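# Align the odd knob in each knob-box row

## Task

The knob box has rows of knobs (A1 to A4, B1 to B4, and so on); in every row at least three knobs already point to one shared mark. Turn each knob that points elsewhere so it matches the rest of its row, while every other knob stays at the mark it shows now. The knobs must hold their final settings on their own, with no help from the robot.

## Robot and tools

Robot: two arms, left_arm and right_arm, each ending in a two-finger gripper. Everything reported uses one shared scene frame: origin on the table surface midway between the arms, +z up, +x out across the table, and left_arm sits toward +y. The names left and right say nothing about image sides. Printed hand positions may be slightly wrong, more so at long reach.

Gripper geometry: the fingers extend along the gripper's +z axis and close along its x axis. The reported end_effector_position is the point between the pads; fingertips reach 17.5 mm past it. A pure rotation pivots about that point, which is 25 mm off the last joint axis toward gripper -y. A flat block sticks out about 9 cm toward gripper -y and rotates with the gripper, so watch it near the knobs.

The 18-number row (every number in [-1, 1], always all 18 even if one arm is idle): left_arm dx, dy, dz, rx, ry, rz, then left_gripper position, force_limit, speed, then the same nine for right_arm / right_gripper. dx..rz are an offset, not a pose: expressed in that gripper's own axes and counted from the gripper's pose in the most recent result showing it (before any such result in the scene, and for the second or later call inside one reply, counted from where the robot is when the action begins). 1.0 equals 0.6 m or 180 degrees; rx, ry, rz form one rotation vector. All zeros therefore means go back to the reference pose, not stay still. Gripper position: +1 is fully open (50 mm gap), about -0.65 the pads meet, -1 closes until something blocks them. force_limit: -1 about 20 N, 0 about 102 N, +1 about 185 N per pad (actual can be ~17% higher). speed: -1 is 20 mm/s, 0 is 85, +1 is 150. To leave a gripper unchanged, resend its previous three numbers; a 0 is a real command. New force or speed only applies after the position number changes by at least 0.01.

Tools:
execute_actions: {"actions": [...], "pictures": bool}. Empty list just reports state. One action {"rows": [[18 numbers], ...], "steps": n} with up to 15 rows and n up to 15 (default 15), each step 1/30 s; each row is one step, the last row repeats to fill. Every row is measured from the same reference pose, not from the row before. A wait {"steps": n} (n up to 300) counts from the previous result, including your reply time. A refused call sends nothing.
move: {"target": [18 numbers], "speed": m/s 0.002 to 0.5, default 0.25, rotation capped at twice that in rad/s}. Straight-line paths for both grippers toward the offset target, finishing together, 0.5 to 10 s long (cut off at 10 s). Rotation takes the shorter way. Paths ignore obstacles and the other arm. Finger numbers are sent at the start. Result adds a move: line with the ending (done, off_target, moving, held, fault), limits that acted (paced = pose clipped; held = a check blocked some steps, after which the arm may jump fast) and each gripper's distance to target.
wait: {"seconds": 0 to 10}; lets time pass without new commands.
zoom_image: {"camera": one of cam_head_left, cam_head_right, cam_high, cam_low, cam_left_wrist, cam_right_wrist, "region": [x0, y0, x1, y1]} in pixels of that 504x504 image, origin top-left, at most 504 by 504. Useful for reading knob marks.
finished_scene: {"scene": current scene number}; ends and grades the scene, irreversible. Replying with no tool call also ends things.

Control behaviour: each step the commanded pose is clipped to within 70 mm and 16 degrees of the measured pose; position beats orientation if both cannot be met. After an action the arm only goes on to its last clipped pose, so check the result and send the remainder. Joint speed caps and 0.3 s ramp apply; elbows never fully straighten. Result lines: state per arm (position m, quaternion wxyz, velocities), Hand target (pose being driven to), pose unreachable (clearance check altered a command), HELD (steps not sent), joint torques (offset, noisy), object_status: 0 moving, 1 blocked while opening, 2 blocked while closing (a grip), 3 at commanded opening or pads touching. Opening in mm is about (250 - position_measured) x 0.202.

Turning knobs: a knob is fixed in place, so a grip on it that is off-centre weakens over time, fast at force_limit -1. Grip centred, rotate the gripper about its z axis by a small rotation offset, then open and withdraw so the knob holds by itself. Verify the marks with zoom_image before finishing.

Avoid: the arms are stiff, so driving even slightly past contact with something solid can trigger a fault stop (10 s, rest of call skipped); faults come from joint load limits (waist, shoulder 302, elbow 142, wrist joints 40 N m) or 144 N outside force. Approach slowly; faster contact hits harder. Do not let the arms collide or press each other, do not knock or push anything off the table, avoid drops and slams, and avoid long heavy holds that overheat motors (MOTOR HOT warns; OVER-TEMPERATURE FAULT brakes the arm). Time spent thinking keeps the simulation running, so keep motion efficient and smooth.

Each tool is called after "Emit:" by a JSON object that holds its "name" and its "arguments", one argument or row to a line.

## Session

Emit:
{"name": "execute_actions", "arguments": {
  "actions": []
}}

Scene clock: 0.00 s of 8400.00 s.
left_arm: end_effector_position=(+0.5878, -0.1263, +0.1783) position_measured=3 object_status=3 end_effector_quat_wxyz=(+0.268, -0.515, +0.669, -0.464) end_effector_velocity=(-0.000, -0.001, +0.000) end_effector_angular_velocity=(-0.001, -0.001, -0.001) | right_arm: end_effector_position=(+0.1679, -0.6727, +0.3972) position_measured=3 object_status=3 end_effector_quat_wxyz=(+0.323, +0.164, +0.766, -0.531) end_effector_velocity=(+0.000, +0.000, -0.000) end_effector_angular_velocity=(+0.001, +0.000, +0.000)
Joint positions: left_arm=[-1.062  0.412  2.052  2.256  0.59   0.435] | right_arm=[ 1.231 -0.512  2.536 -0.834  2.207  0.005]
Joint velocities: left_arm=[-0.001 -0.    -0.001  0.     0.    -0.   ] | right_arm=[-0.    -0.    -0.     0.    -0.001  0.   ]
Joint torques (N m, as the joint torque sensors report them, + toward a larger angle): no reading
Hand target (left_arm): +0.588, -0.126, +0.178; +0.268, -0.515, +0.669, -0.464
Hand target (right_arm): +0.168, -0.673, +0.397; +0.323, +0.164, +0.766, -0.531

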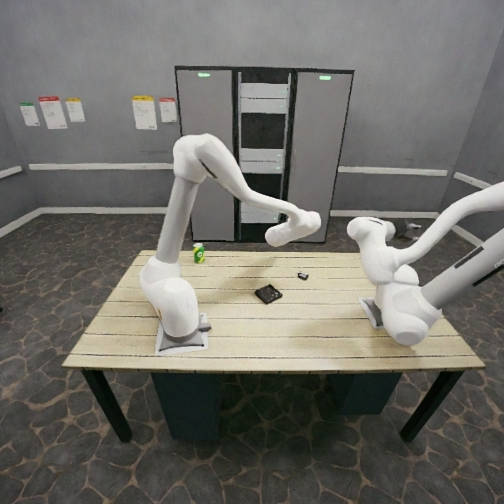

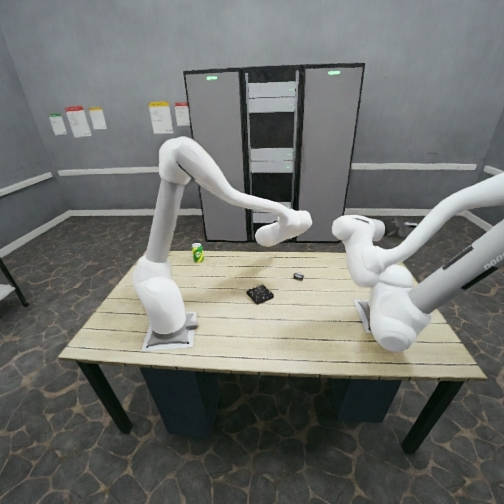

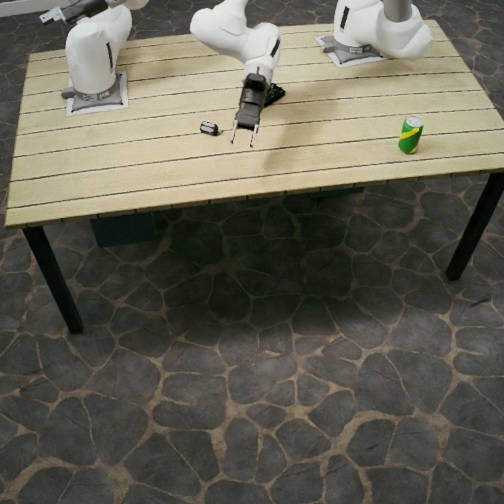

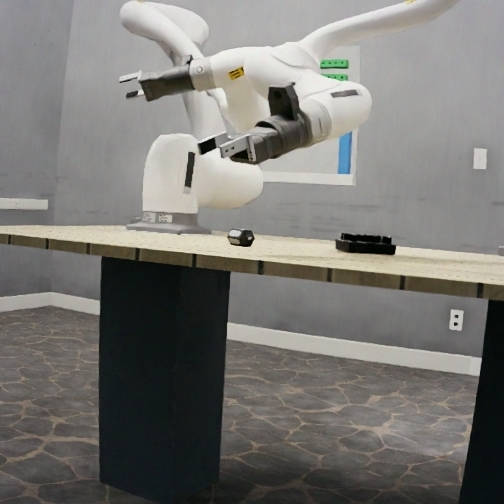

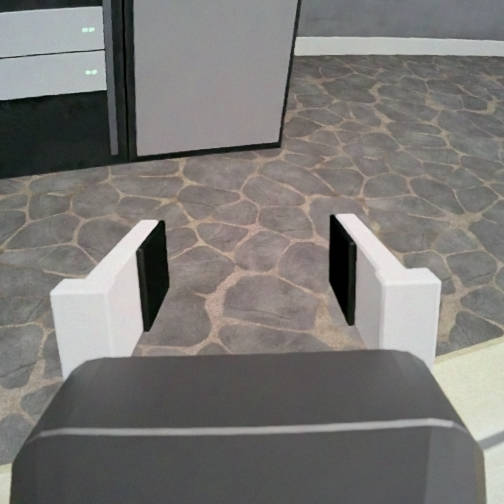

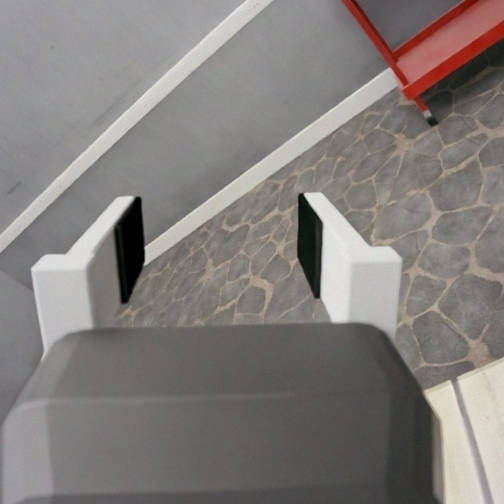

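Emit:
{"name": "move", "arguments": {
  "target": [-0.02,0.07,-0.545,-0.357,-0.047,0,-0.6,-0.8,0,0,0,0,0,0,0,1,0,0],
  "speed": 0.2
}}

Scene clock: 11.17 s of 8400.00 s.
left_arm: end_effector_position=(+0.2998, -0.0002, +0.2783) position_measured=242 object_status=3 end_effector_quat_wxyz=(-0.001, -0.609, +0.793, +0.000) end_effector_velocity=(-0.000, -0.001, +0.001) end_effector_angular_velocity=(-0.001, -0.000, -0.001) | right_arm: end_effector_position=(+0.1679, -0.6727, +0.3972) position_measured=3 object_status=3 end_effector_quat_wxyz=(+0.323, +0.164, +0.766, -0.531) end_effector_velocity=(-0.000, +0.000, -0.000) end_effector_angular_velocity=(-0.001, +0.000, -0.000)
Joint positions: left_arm=[-1.096  0.036  1.881 -0.003  1.225  2.481] | right_arm=[ 1.231 -0.512  2.536 -0.834  2.207  0.005]
Joint velocities: left_arm=[-0.001 -0.    -0.001 -0.     0.    -0.   ] | right_arm=[-0.     0.001  0.     0.     0.    -0.   ]
Joint torques (N m, as the joint torque sensors report them, + toward a larger angle): left_arm=[  3.48 -43.74 -39.79   4.89   0.26  -0.04] | right_arm=[ -2.68  17.13 -34.59   0.56   2.7   -0.34]
Hand target (left_arm): +0.300, -0.000, +0.278; -0.001, -0.609, +0.793, +0.000
Hand target (right_arm): +0.168, -0.673, +0.397; +0.323, +0.164, +0.766, -0.531
Off the commanded pose (left_arm): 0.001 m, 0 deg.
Off the commanded pose (right_arm): 0.000 m, 0 deg.
After step 90, 4.97 s passed at rest.
move: done

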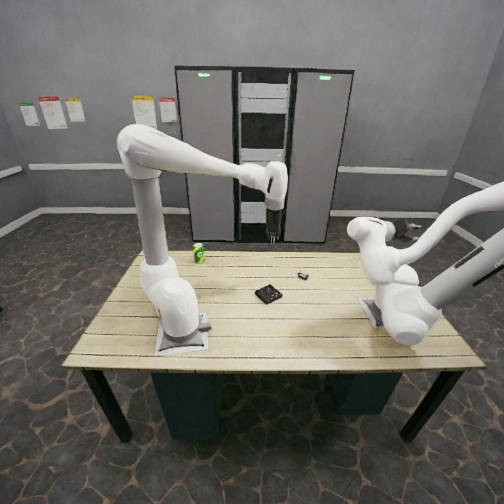

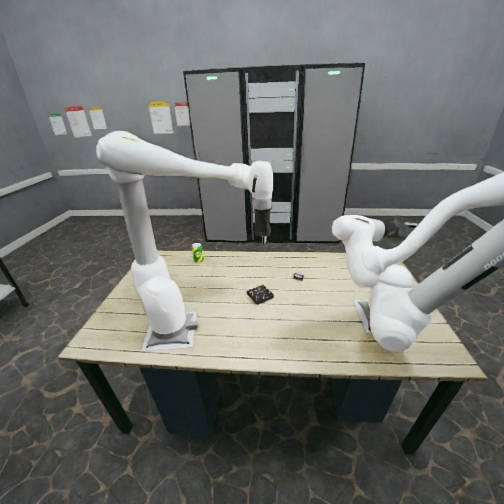

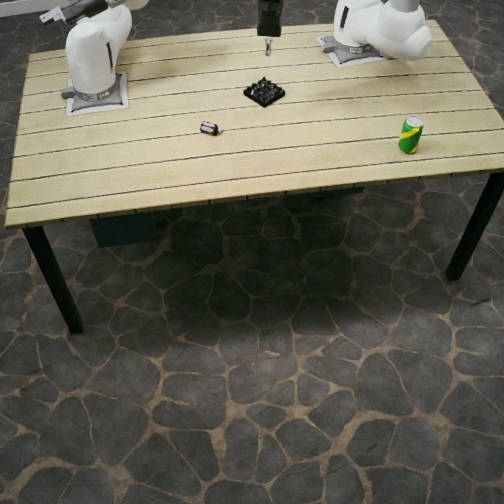

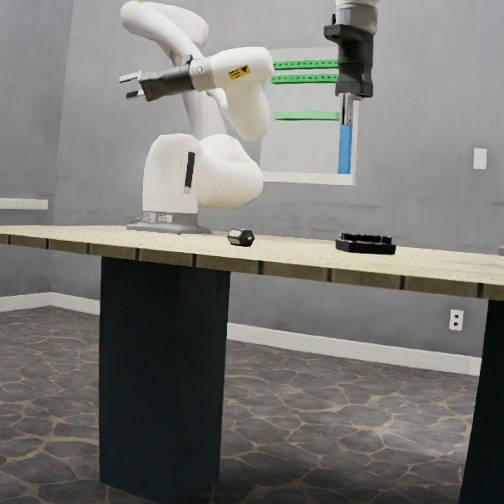

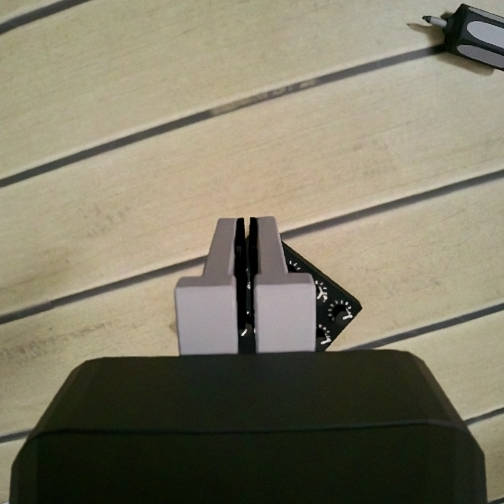

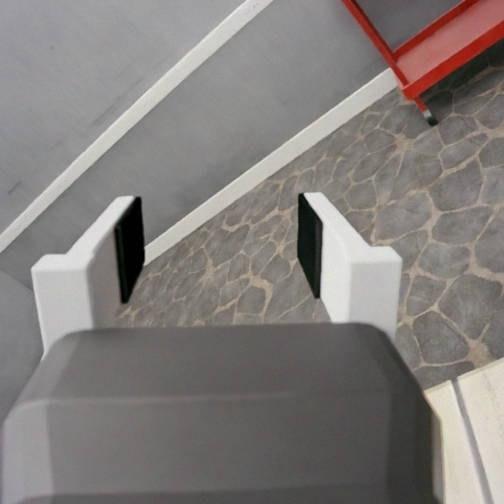

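Emit:
{"name": "move", "arguments": {
  "target": [0.083,0.238,0.13,0,0,-0.29,-0.6,-0.8,0,0,0,0,0,0,0,1,0,0],
  "speed": 0.3
}}

Emit:
{"name": "zoom_image", "arguments": {
  "camera": "cam_left_wrist",
  "region": [110, 0, 390, 280]
}}

Scene clock: 17.10 s of 8400.00 s.
left_arm: end_effector_position=(+0.1492, -0.0120, +0.2009) position_measured=242 object_status=3 end_effector_quat_wxyz=(+0.001, +0.896, -0.444, -0.001) end_effector_velocity=(-0.000, +0.000, -0.000) end_effector_angular_velocity=(+0.000, +0.001, +0.001) | right_arm: end_effector_position=(+0.1679, -0.6727, +0.3972) position_measured=3 object_status=3 end_effector_quat_wxyz=(+0.323, +0.164, +0.766, -0.531) end_effector_velocity=(-0.000, -0.000, -0.000) end_effector_angular_velocity=(+0.001, -0.000, -0.000)
Joint positions: left_arm=[-1.374  0.007  2.063 -0.002  1.071  1.293] | right_arm=[ 1.231 -0.512  2.536 -0.834  2.207  0.005]
Joint velocities: left_arm=[-0.    -0.     0.001 -0.    -0.    -0.001] | right_arm=[ 0.    -0.001  0.     0.     0.     0.   ]
Joint torques (N m, as the joint torque sensors report them, + toward a larger angle): left_arm=[  2.62 -37.1  -37.01   4.42   0.22   0.12] | right_arm=[ -3.26  19.44 -35.11   0.58   2.7   -0.28]
Hand target (left_arm): +0.149, -0.012, +0.201; +0.001, +0.896, -0.444, -0.001
Hand target (right_arm): +0.168, -0.673, +0.397; +0.323, +0.164, +0.766, -0.531
Off the commanded pose (left_arm): 0.001 m, 0 deg.
Off the commanded pose (right_arm): 0.000 m, 0 deg.
After step 90, 1.00 s passed at rest.
move: done

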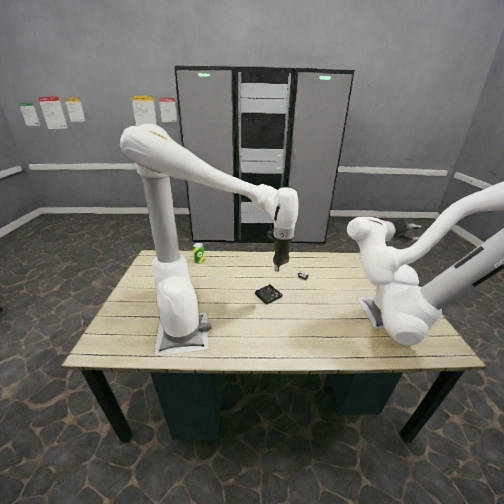

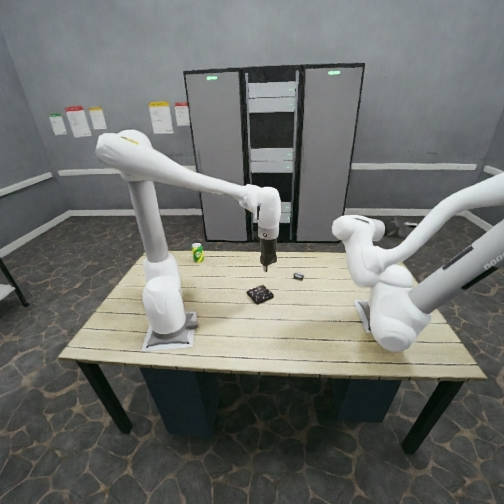

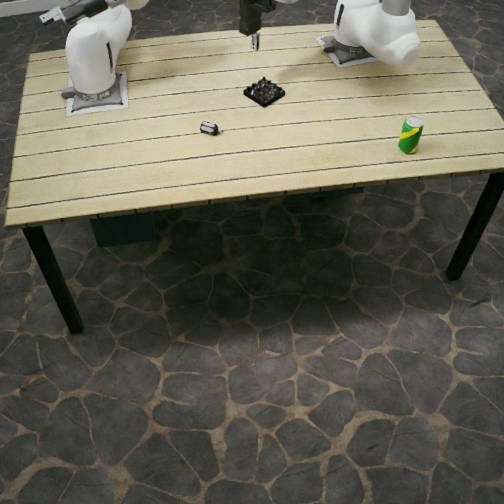

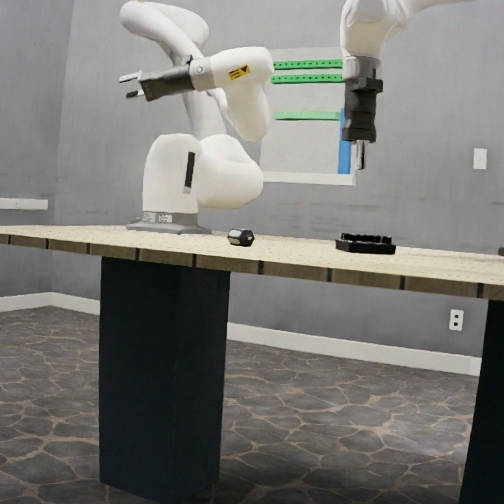

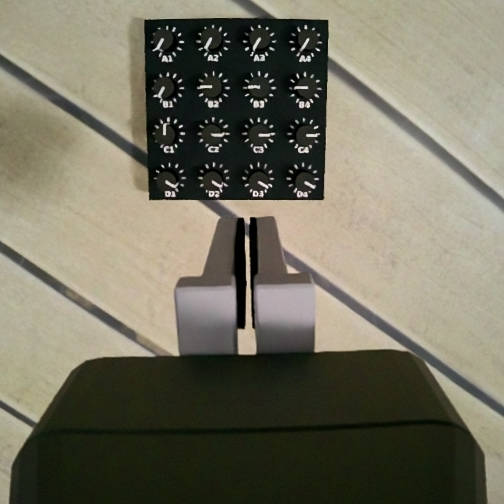

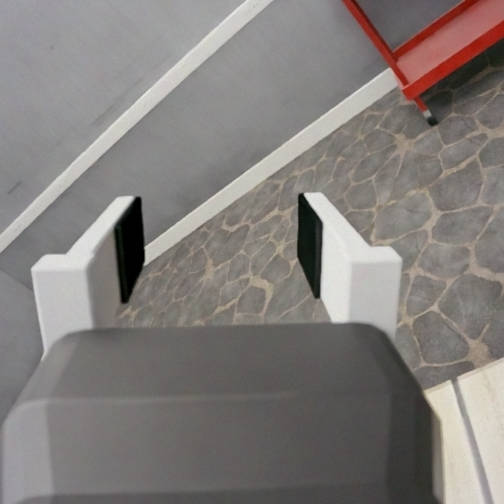

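Region (110, 0, 390, 280) of cam_left_wrist's 504x504 image, scaled by 1.800, with more detail than that image has.

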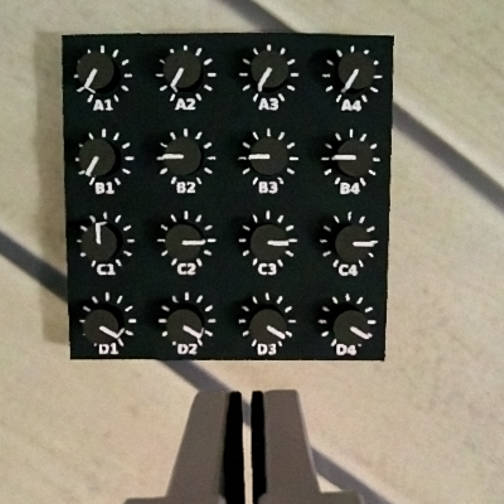

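Emit:
{"name": "move", "arguments": {
  "target": [-0.075,-0.044,0.2165,0,0,0,-0.07,-0.8,-0.5,0,0,0,0,0,0,1,0,0]
}}

Scene clock: 20.53 s of 8400.00 s.
left_arm: end_effector_position=(+0.1423, +0.0393, +0.0709) position_measured=162 object_status=3 end_effector_quat_wxyz=(+0.001, +0.896, -0.444, -0.001) end_effector_velocity=(+0.000, +0.001, -0.001) end_effector_angular_velocity=(+0.001, +0.001, +0.002) | right_arm: end_effector_position=(+0.1679, -0.6727, +0.3972) position_measured=3 object_status=3 end_effector_quat_wxyz=(+0.323, +0.164, +0.766, -0.531) end_effector_velocity=(-0.000, -0.000, -0.000) end_effector_angular_velocity=(+0.001, +0.000, +0.001)
Joint positions: left_arm=[-1.346  0.082  2.274 -0.004  0.785  1.323] | right_arm=[ 1.231 -0.512  2.536 -0.834  2.207  0.005]
Joint velocities: left_arm=[ 0.002  0.     0.001 -0.    -0.001 -0.   ] | right_arm=[ 0.001 -0.001  0.     0.001 -0.    -0.   ]
Joint torques (N m, as the joint torque sensors report them, + toward a larger angle): left_arm=[  3.62 -38.79 -29.95   3.68   0.31   0.23] | right_arm=[ -1.76  18.74 -34.91   0.61   2.44  -0.33]
Hand target (left_arm): +0.142, +0.039, +0.071; +0.001, +0.896, -0.444, -0.001
Hand target (right_arm): +0.168, -0.673, +0.397; +0.323, +0.164, +0.766, -0.531
Off the commanded pose (left_arm): 0.000 m, 0 deg.
Off the commanded pose (right_arm): 0.000 m, 0 deg.
move: done

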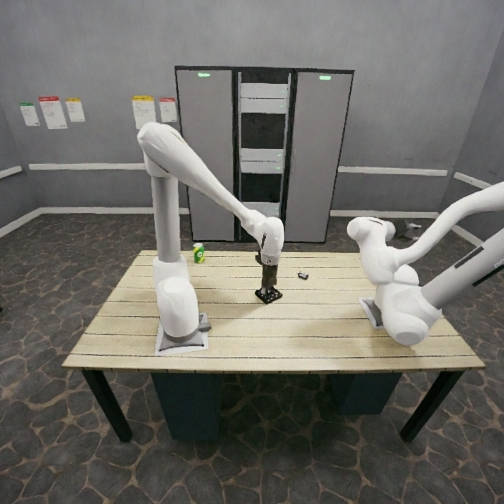

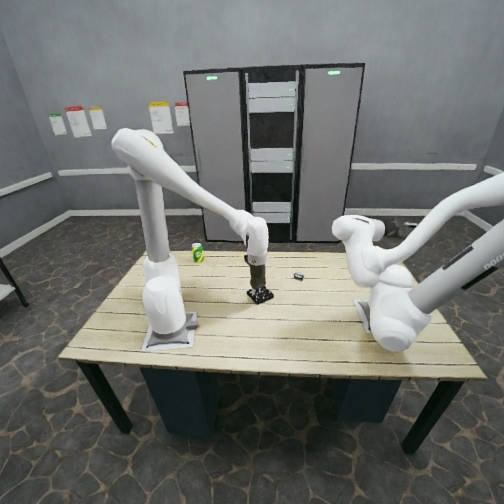

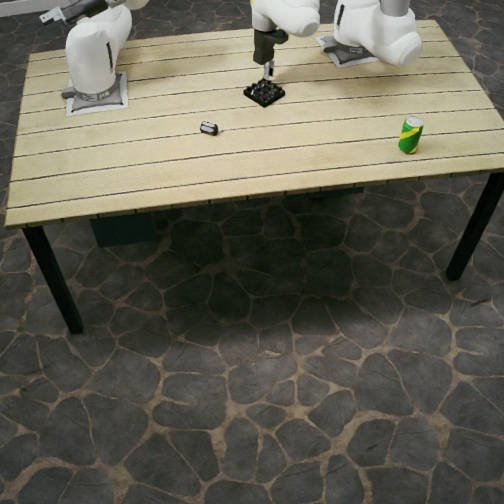

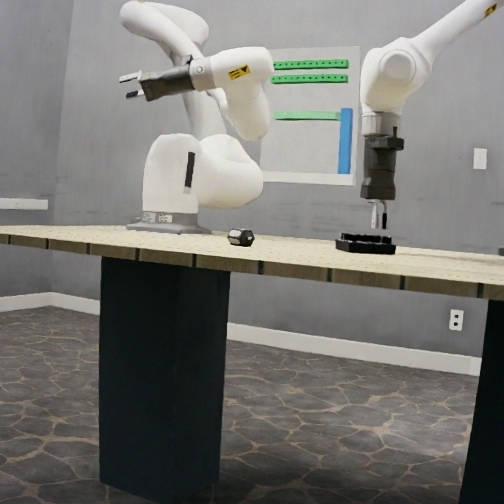

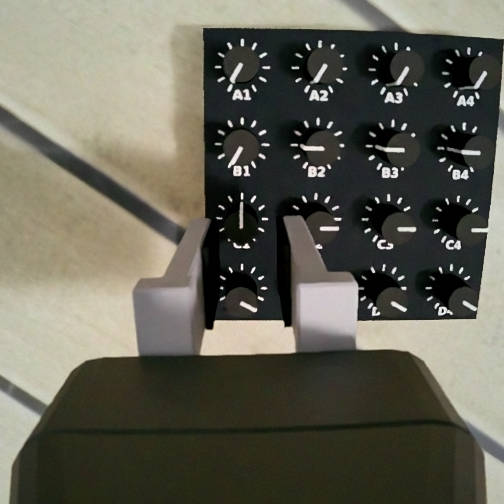

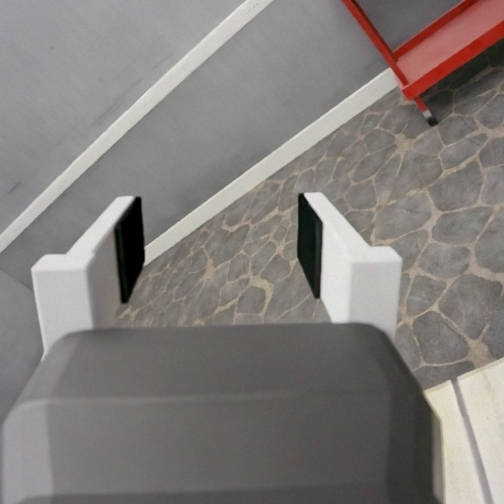

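Knob at (241,227); target (247,238).

Emit:
{"name": "move", "arguments": {
  "target": [-0.003,-0.0055,0.01,0,0,0,-0.07,-0.8,-0.5,0,0,0,0,0,0,1,0,0],
  "speed": 0.06
}}

Emit:
{"name": "move", "arguments": {
  "target": [0,0,0.03,0,0,0,-0.07,-0.8,-0.5,0,0,0,0,0,0,1,0,0],
  "speed": 0.06
}}

Emit:
{"name": "move", "arguments": {
  "target": [0,0,0,0,0,0,-1,-0.8,-0.5,0,0,0,0,0,0,1,0,0]
}}

Scene clock: 23.87 s of 8400.00 s.
left_arm: end_effector_position=(+0.1438, +0.0427, +0.0649) position_measured=162 object_status=3 end_effector_quat_wxyz=(+0.001, +0.896, -0.444, -0.001) end_effector_velocity=(-0.001, +0.001, -0.001) end_effector_angular_velocity=(+0.002, +0.001, -0.001) | right_arm: end_effector_position=(+0.1679, -0.6727, +0.3972) position_measured=3 object_status=3 end_effector_quat_wxyz=(+0.323, +0.164, +0.766, -0.531) end_effector_velocity=(-0.000, -0.000, +0.000) end_effector_angular_velocity=(+0.000, -0.001, -0.001)
Joint positions: left_arm=[-1.34   0.088  2.283 -0.004  0.77   1.329] | right_arm=[ 1.231 -0.512  2.536 -0.834  2.207  0.005]
Joint velocities: left_arm=[-0.001  0.     0.001  0.     0.001 -0.   ] | right_arm=[-0.    -0.001  0.    -0.     0.001  0.   ]
Joint torques (N m, as the joint torque sensors report them, + toward a larger angle): left_arm=[  2.   -37.82 -29.34   3.57   0.15   0.08] | right_arm=[ -1.67  18.77 -34.67   0.65   2.66  -0.43]
Hand target (left_arm): +0.144, +0.043, +0.065; +0.001, +0.896, -0.444, -0.001
Hand target (right_arm): +0.168, -0.673, +0.397; +0.323, +0.164, +0.766, -0.531
Off the commanded pose (left_arm): 0.000 m, 0 deg.
Off the commanded pose (right_arm): 0.000 m, 0 deg.
move: done

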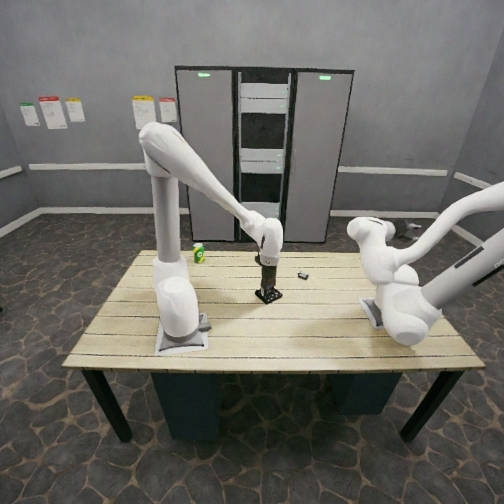

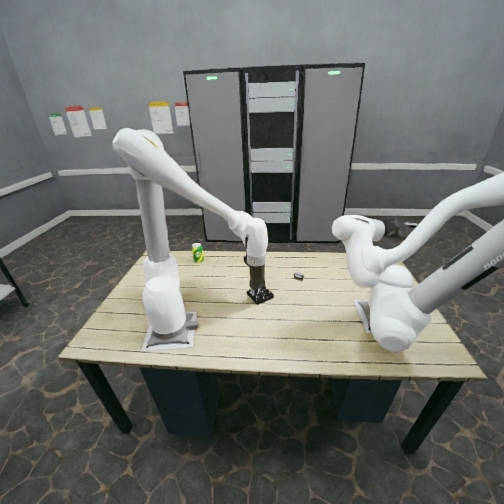

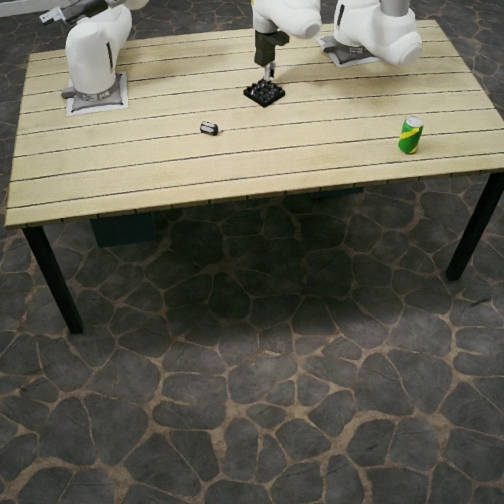

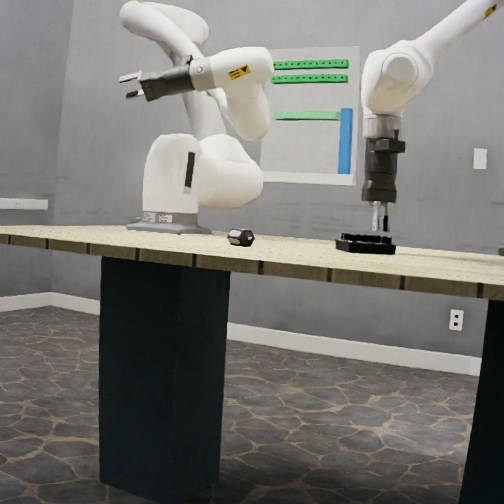

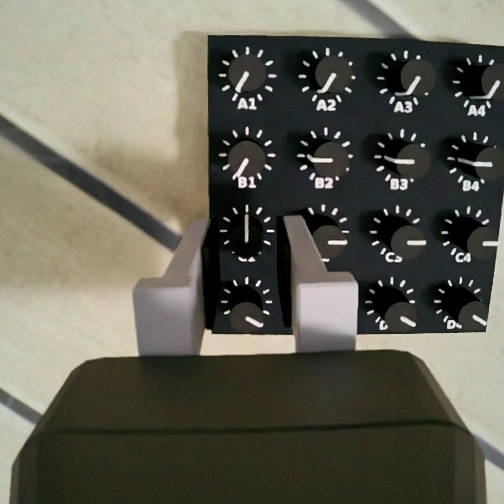

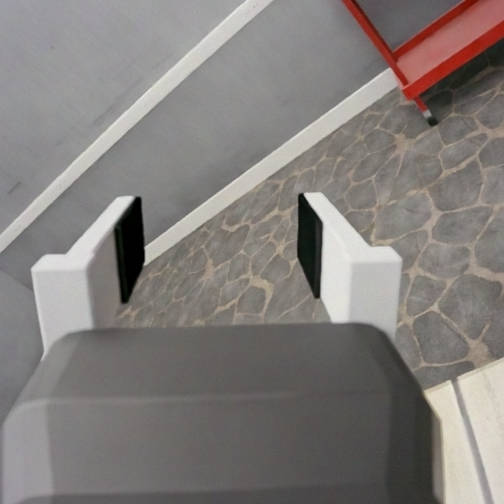

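Scene clock: 24.60 s of 8400.00 s.
left_arm: end_effector_position=(+0.1438, +0.0427, +0.0470) position_measured=162 object_status=3 end_effector_quat_wxyz=(+0.001, +0.896, -0.444, -0.001) end_effector_velocity=(+0.001, -0.000, +0.000) end_effector_angular_velocity=(-0.001, -0.000, +0.001) | right_arm: end_effector_position=(+0.1679, -0.6727, +0.3972) position_measured=3 object_status=3 end_effector_quat_wxyz=(+0.323, +0.164, +0.766, -0.531) end_effector_velocity=(-0.000, -0.000, +0.000) end_effector_angular_velocity=(+0.002, -0.001, +0.000)
Joint positions: left_arm=[-1.34   0.116  2.297 -0.004  0.728  1.329] | right_arm=[ 1.231 -0.512  2.536 -0.834  2.207  0.005]
Joint velocities: left_arm=[ 0.002  0.    -0.001 -0.     0.     0.001] | right_arm=[ 0.    -0.002 -0.001  0.     0.     0.   ]
Joint torques (N m, as the joint torque sensors report them, + toward a larger angle): left_arm=[  1.81 -39.32 -27.42   3.46   0.25   0.24] | right_arm=[ -1.66  17.36 -33.91   0.67   2.62  -0.25]
Hand target (left_arm): +0.144, +0.043, +0.047; +0.001, +0.896, -0.444, -0.001
Hand target (right_arm): +0.168, -0.673, +0.397; +0.323, +0.164, +0.766, -0.531
Off the commanded pose (left_arm): 0.000 m, 0 deg.
Off the commanded pose (right_arm): 0.000 m, 0 deg.
move: done

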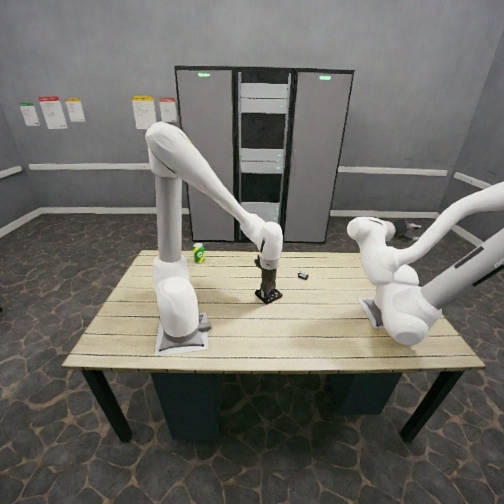

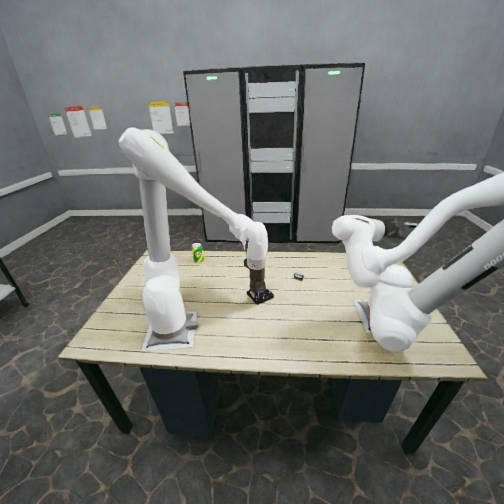

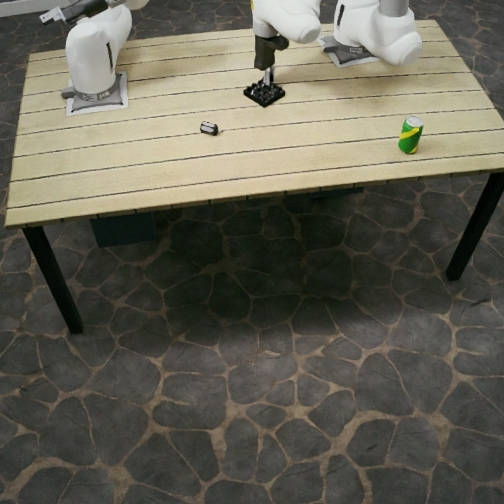

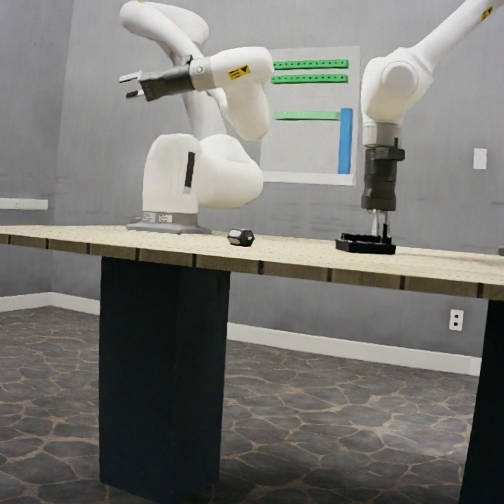

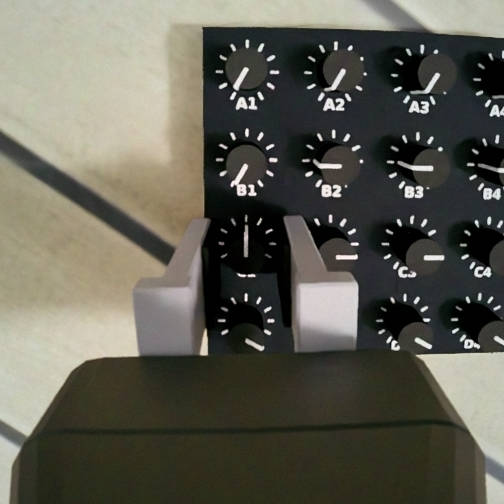

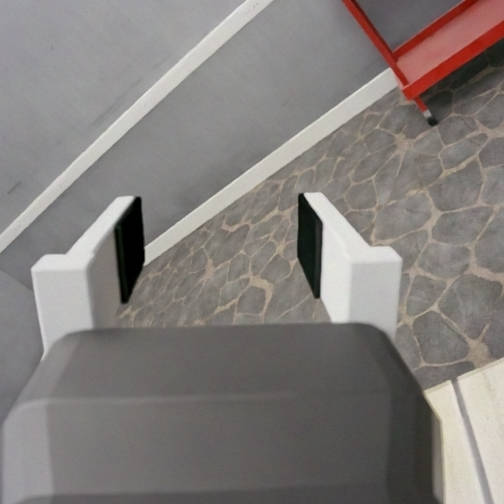

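Scene clock: 25.10 s of 8400.00 s.
left_arm: end_effector_position=(+0.1438, +0.0427, +0.0470) position_measured=200 object_status=2 end_effector_quat_wxyz=(+0.001, +0.896, -0.444, -0.001) end_effector_velocity=(-0.000, -0.001, +0.000) end_effector_angular_velocity=(-0.001, -0.001, -0.001) | right_arm: end_effector_position=(+0.1679, -0.6727, +0.3972) position_measured=3 object_status=3 end_effector_quat_wxyz=(+0.323, +0.164, +0.766, -0.531) end_effector_velocity=(+0.000, -0.000, -0.000) end_effector_angular_velocity=(+0.003, -0.001, +0.002)
Joint positions: left_arm=[-1.34   0.116  2.297 -0.004  0.728  1.329] | right_arm=[ 1.231 -0.512  2.536 -0.834  2.207  0.005]
Joint velocities: left_arm=[-0.001 -0.    -0.001  0.    -0.    -0.   ] | right_arm=[ 0.002 -0.002 -0.     0.    -0.001  0.   ]
Joint torques (N m, as the joint torque sensors report them, + toward a larger angle): left_arm=[  2.74 -40.43 -28.56   3.54   0.16   0.1 ] | right_arm=[ -2.32  18.6  -34.28   0.56   2.63  -0.15]
Hand target (left_arm): +0.144, +0.043, +0.047; +0.001, +0.896, -0.444, -0.001
Hand target (right_arm): +0.168, -0.673, +0.397; +0.323, +0.164, +0.766, -0.531
Off the commanded pose (left_arm): 0.000 m, 0 deg.
Off the commanded pose (right_arm): 0.000 m, 0 deg.
move: done

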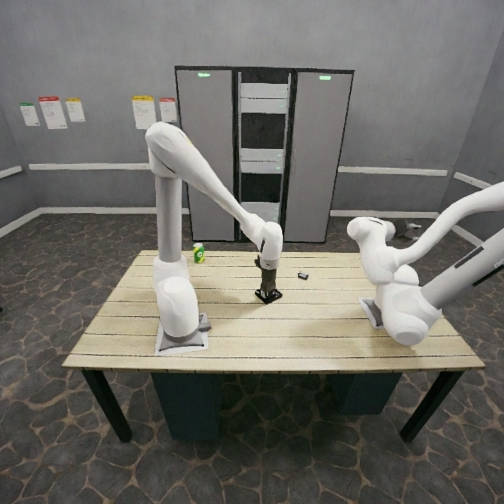

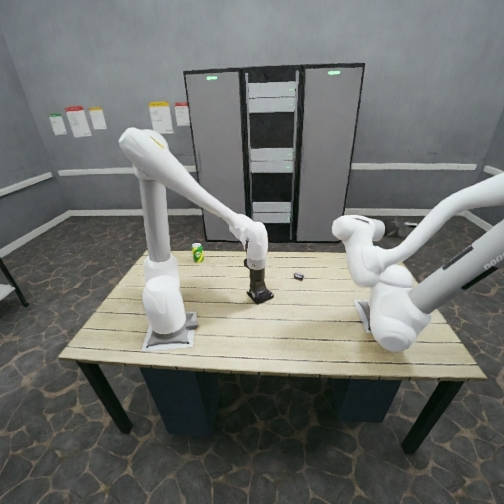

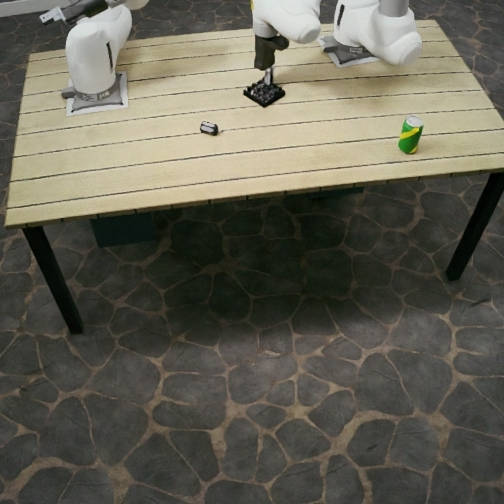

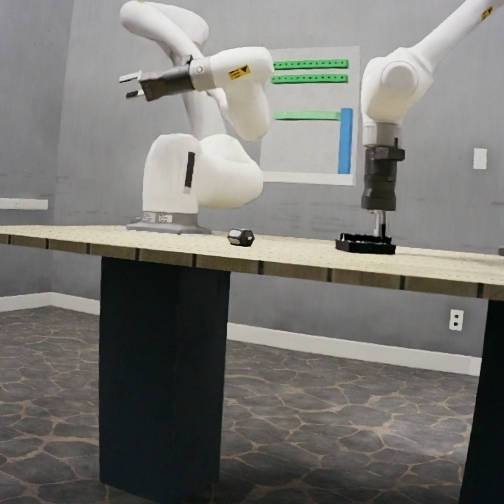

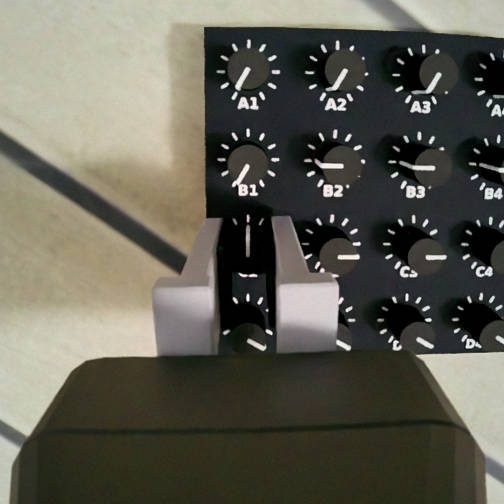

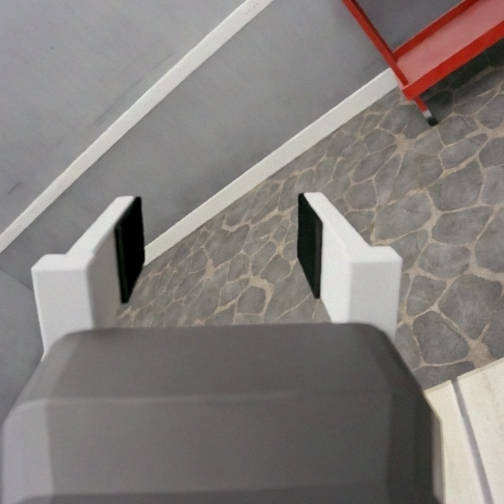

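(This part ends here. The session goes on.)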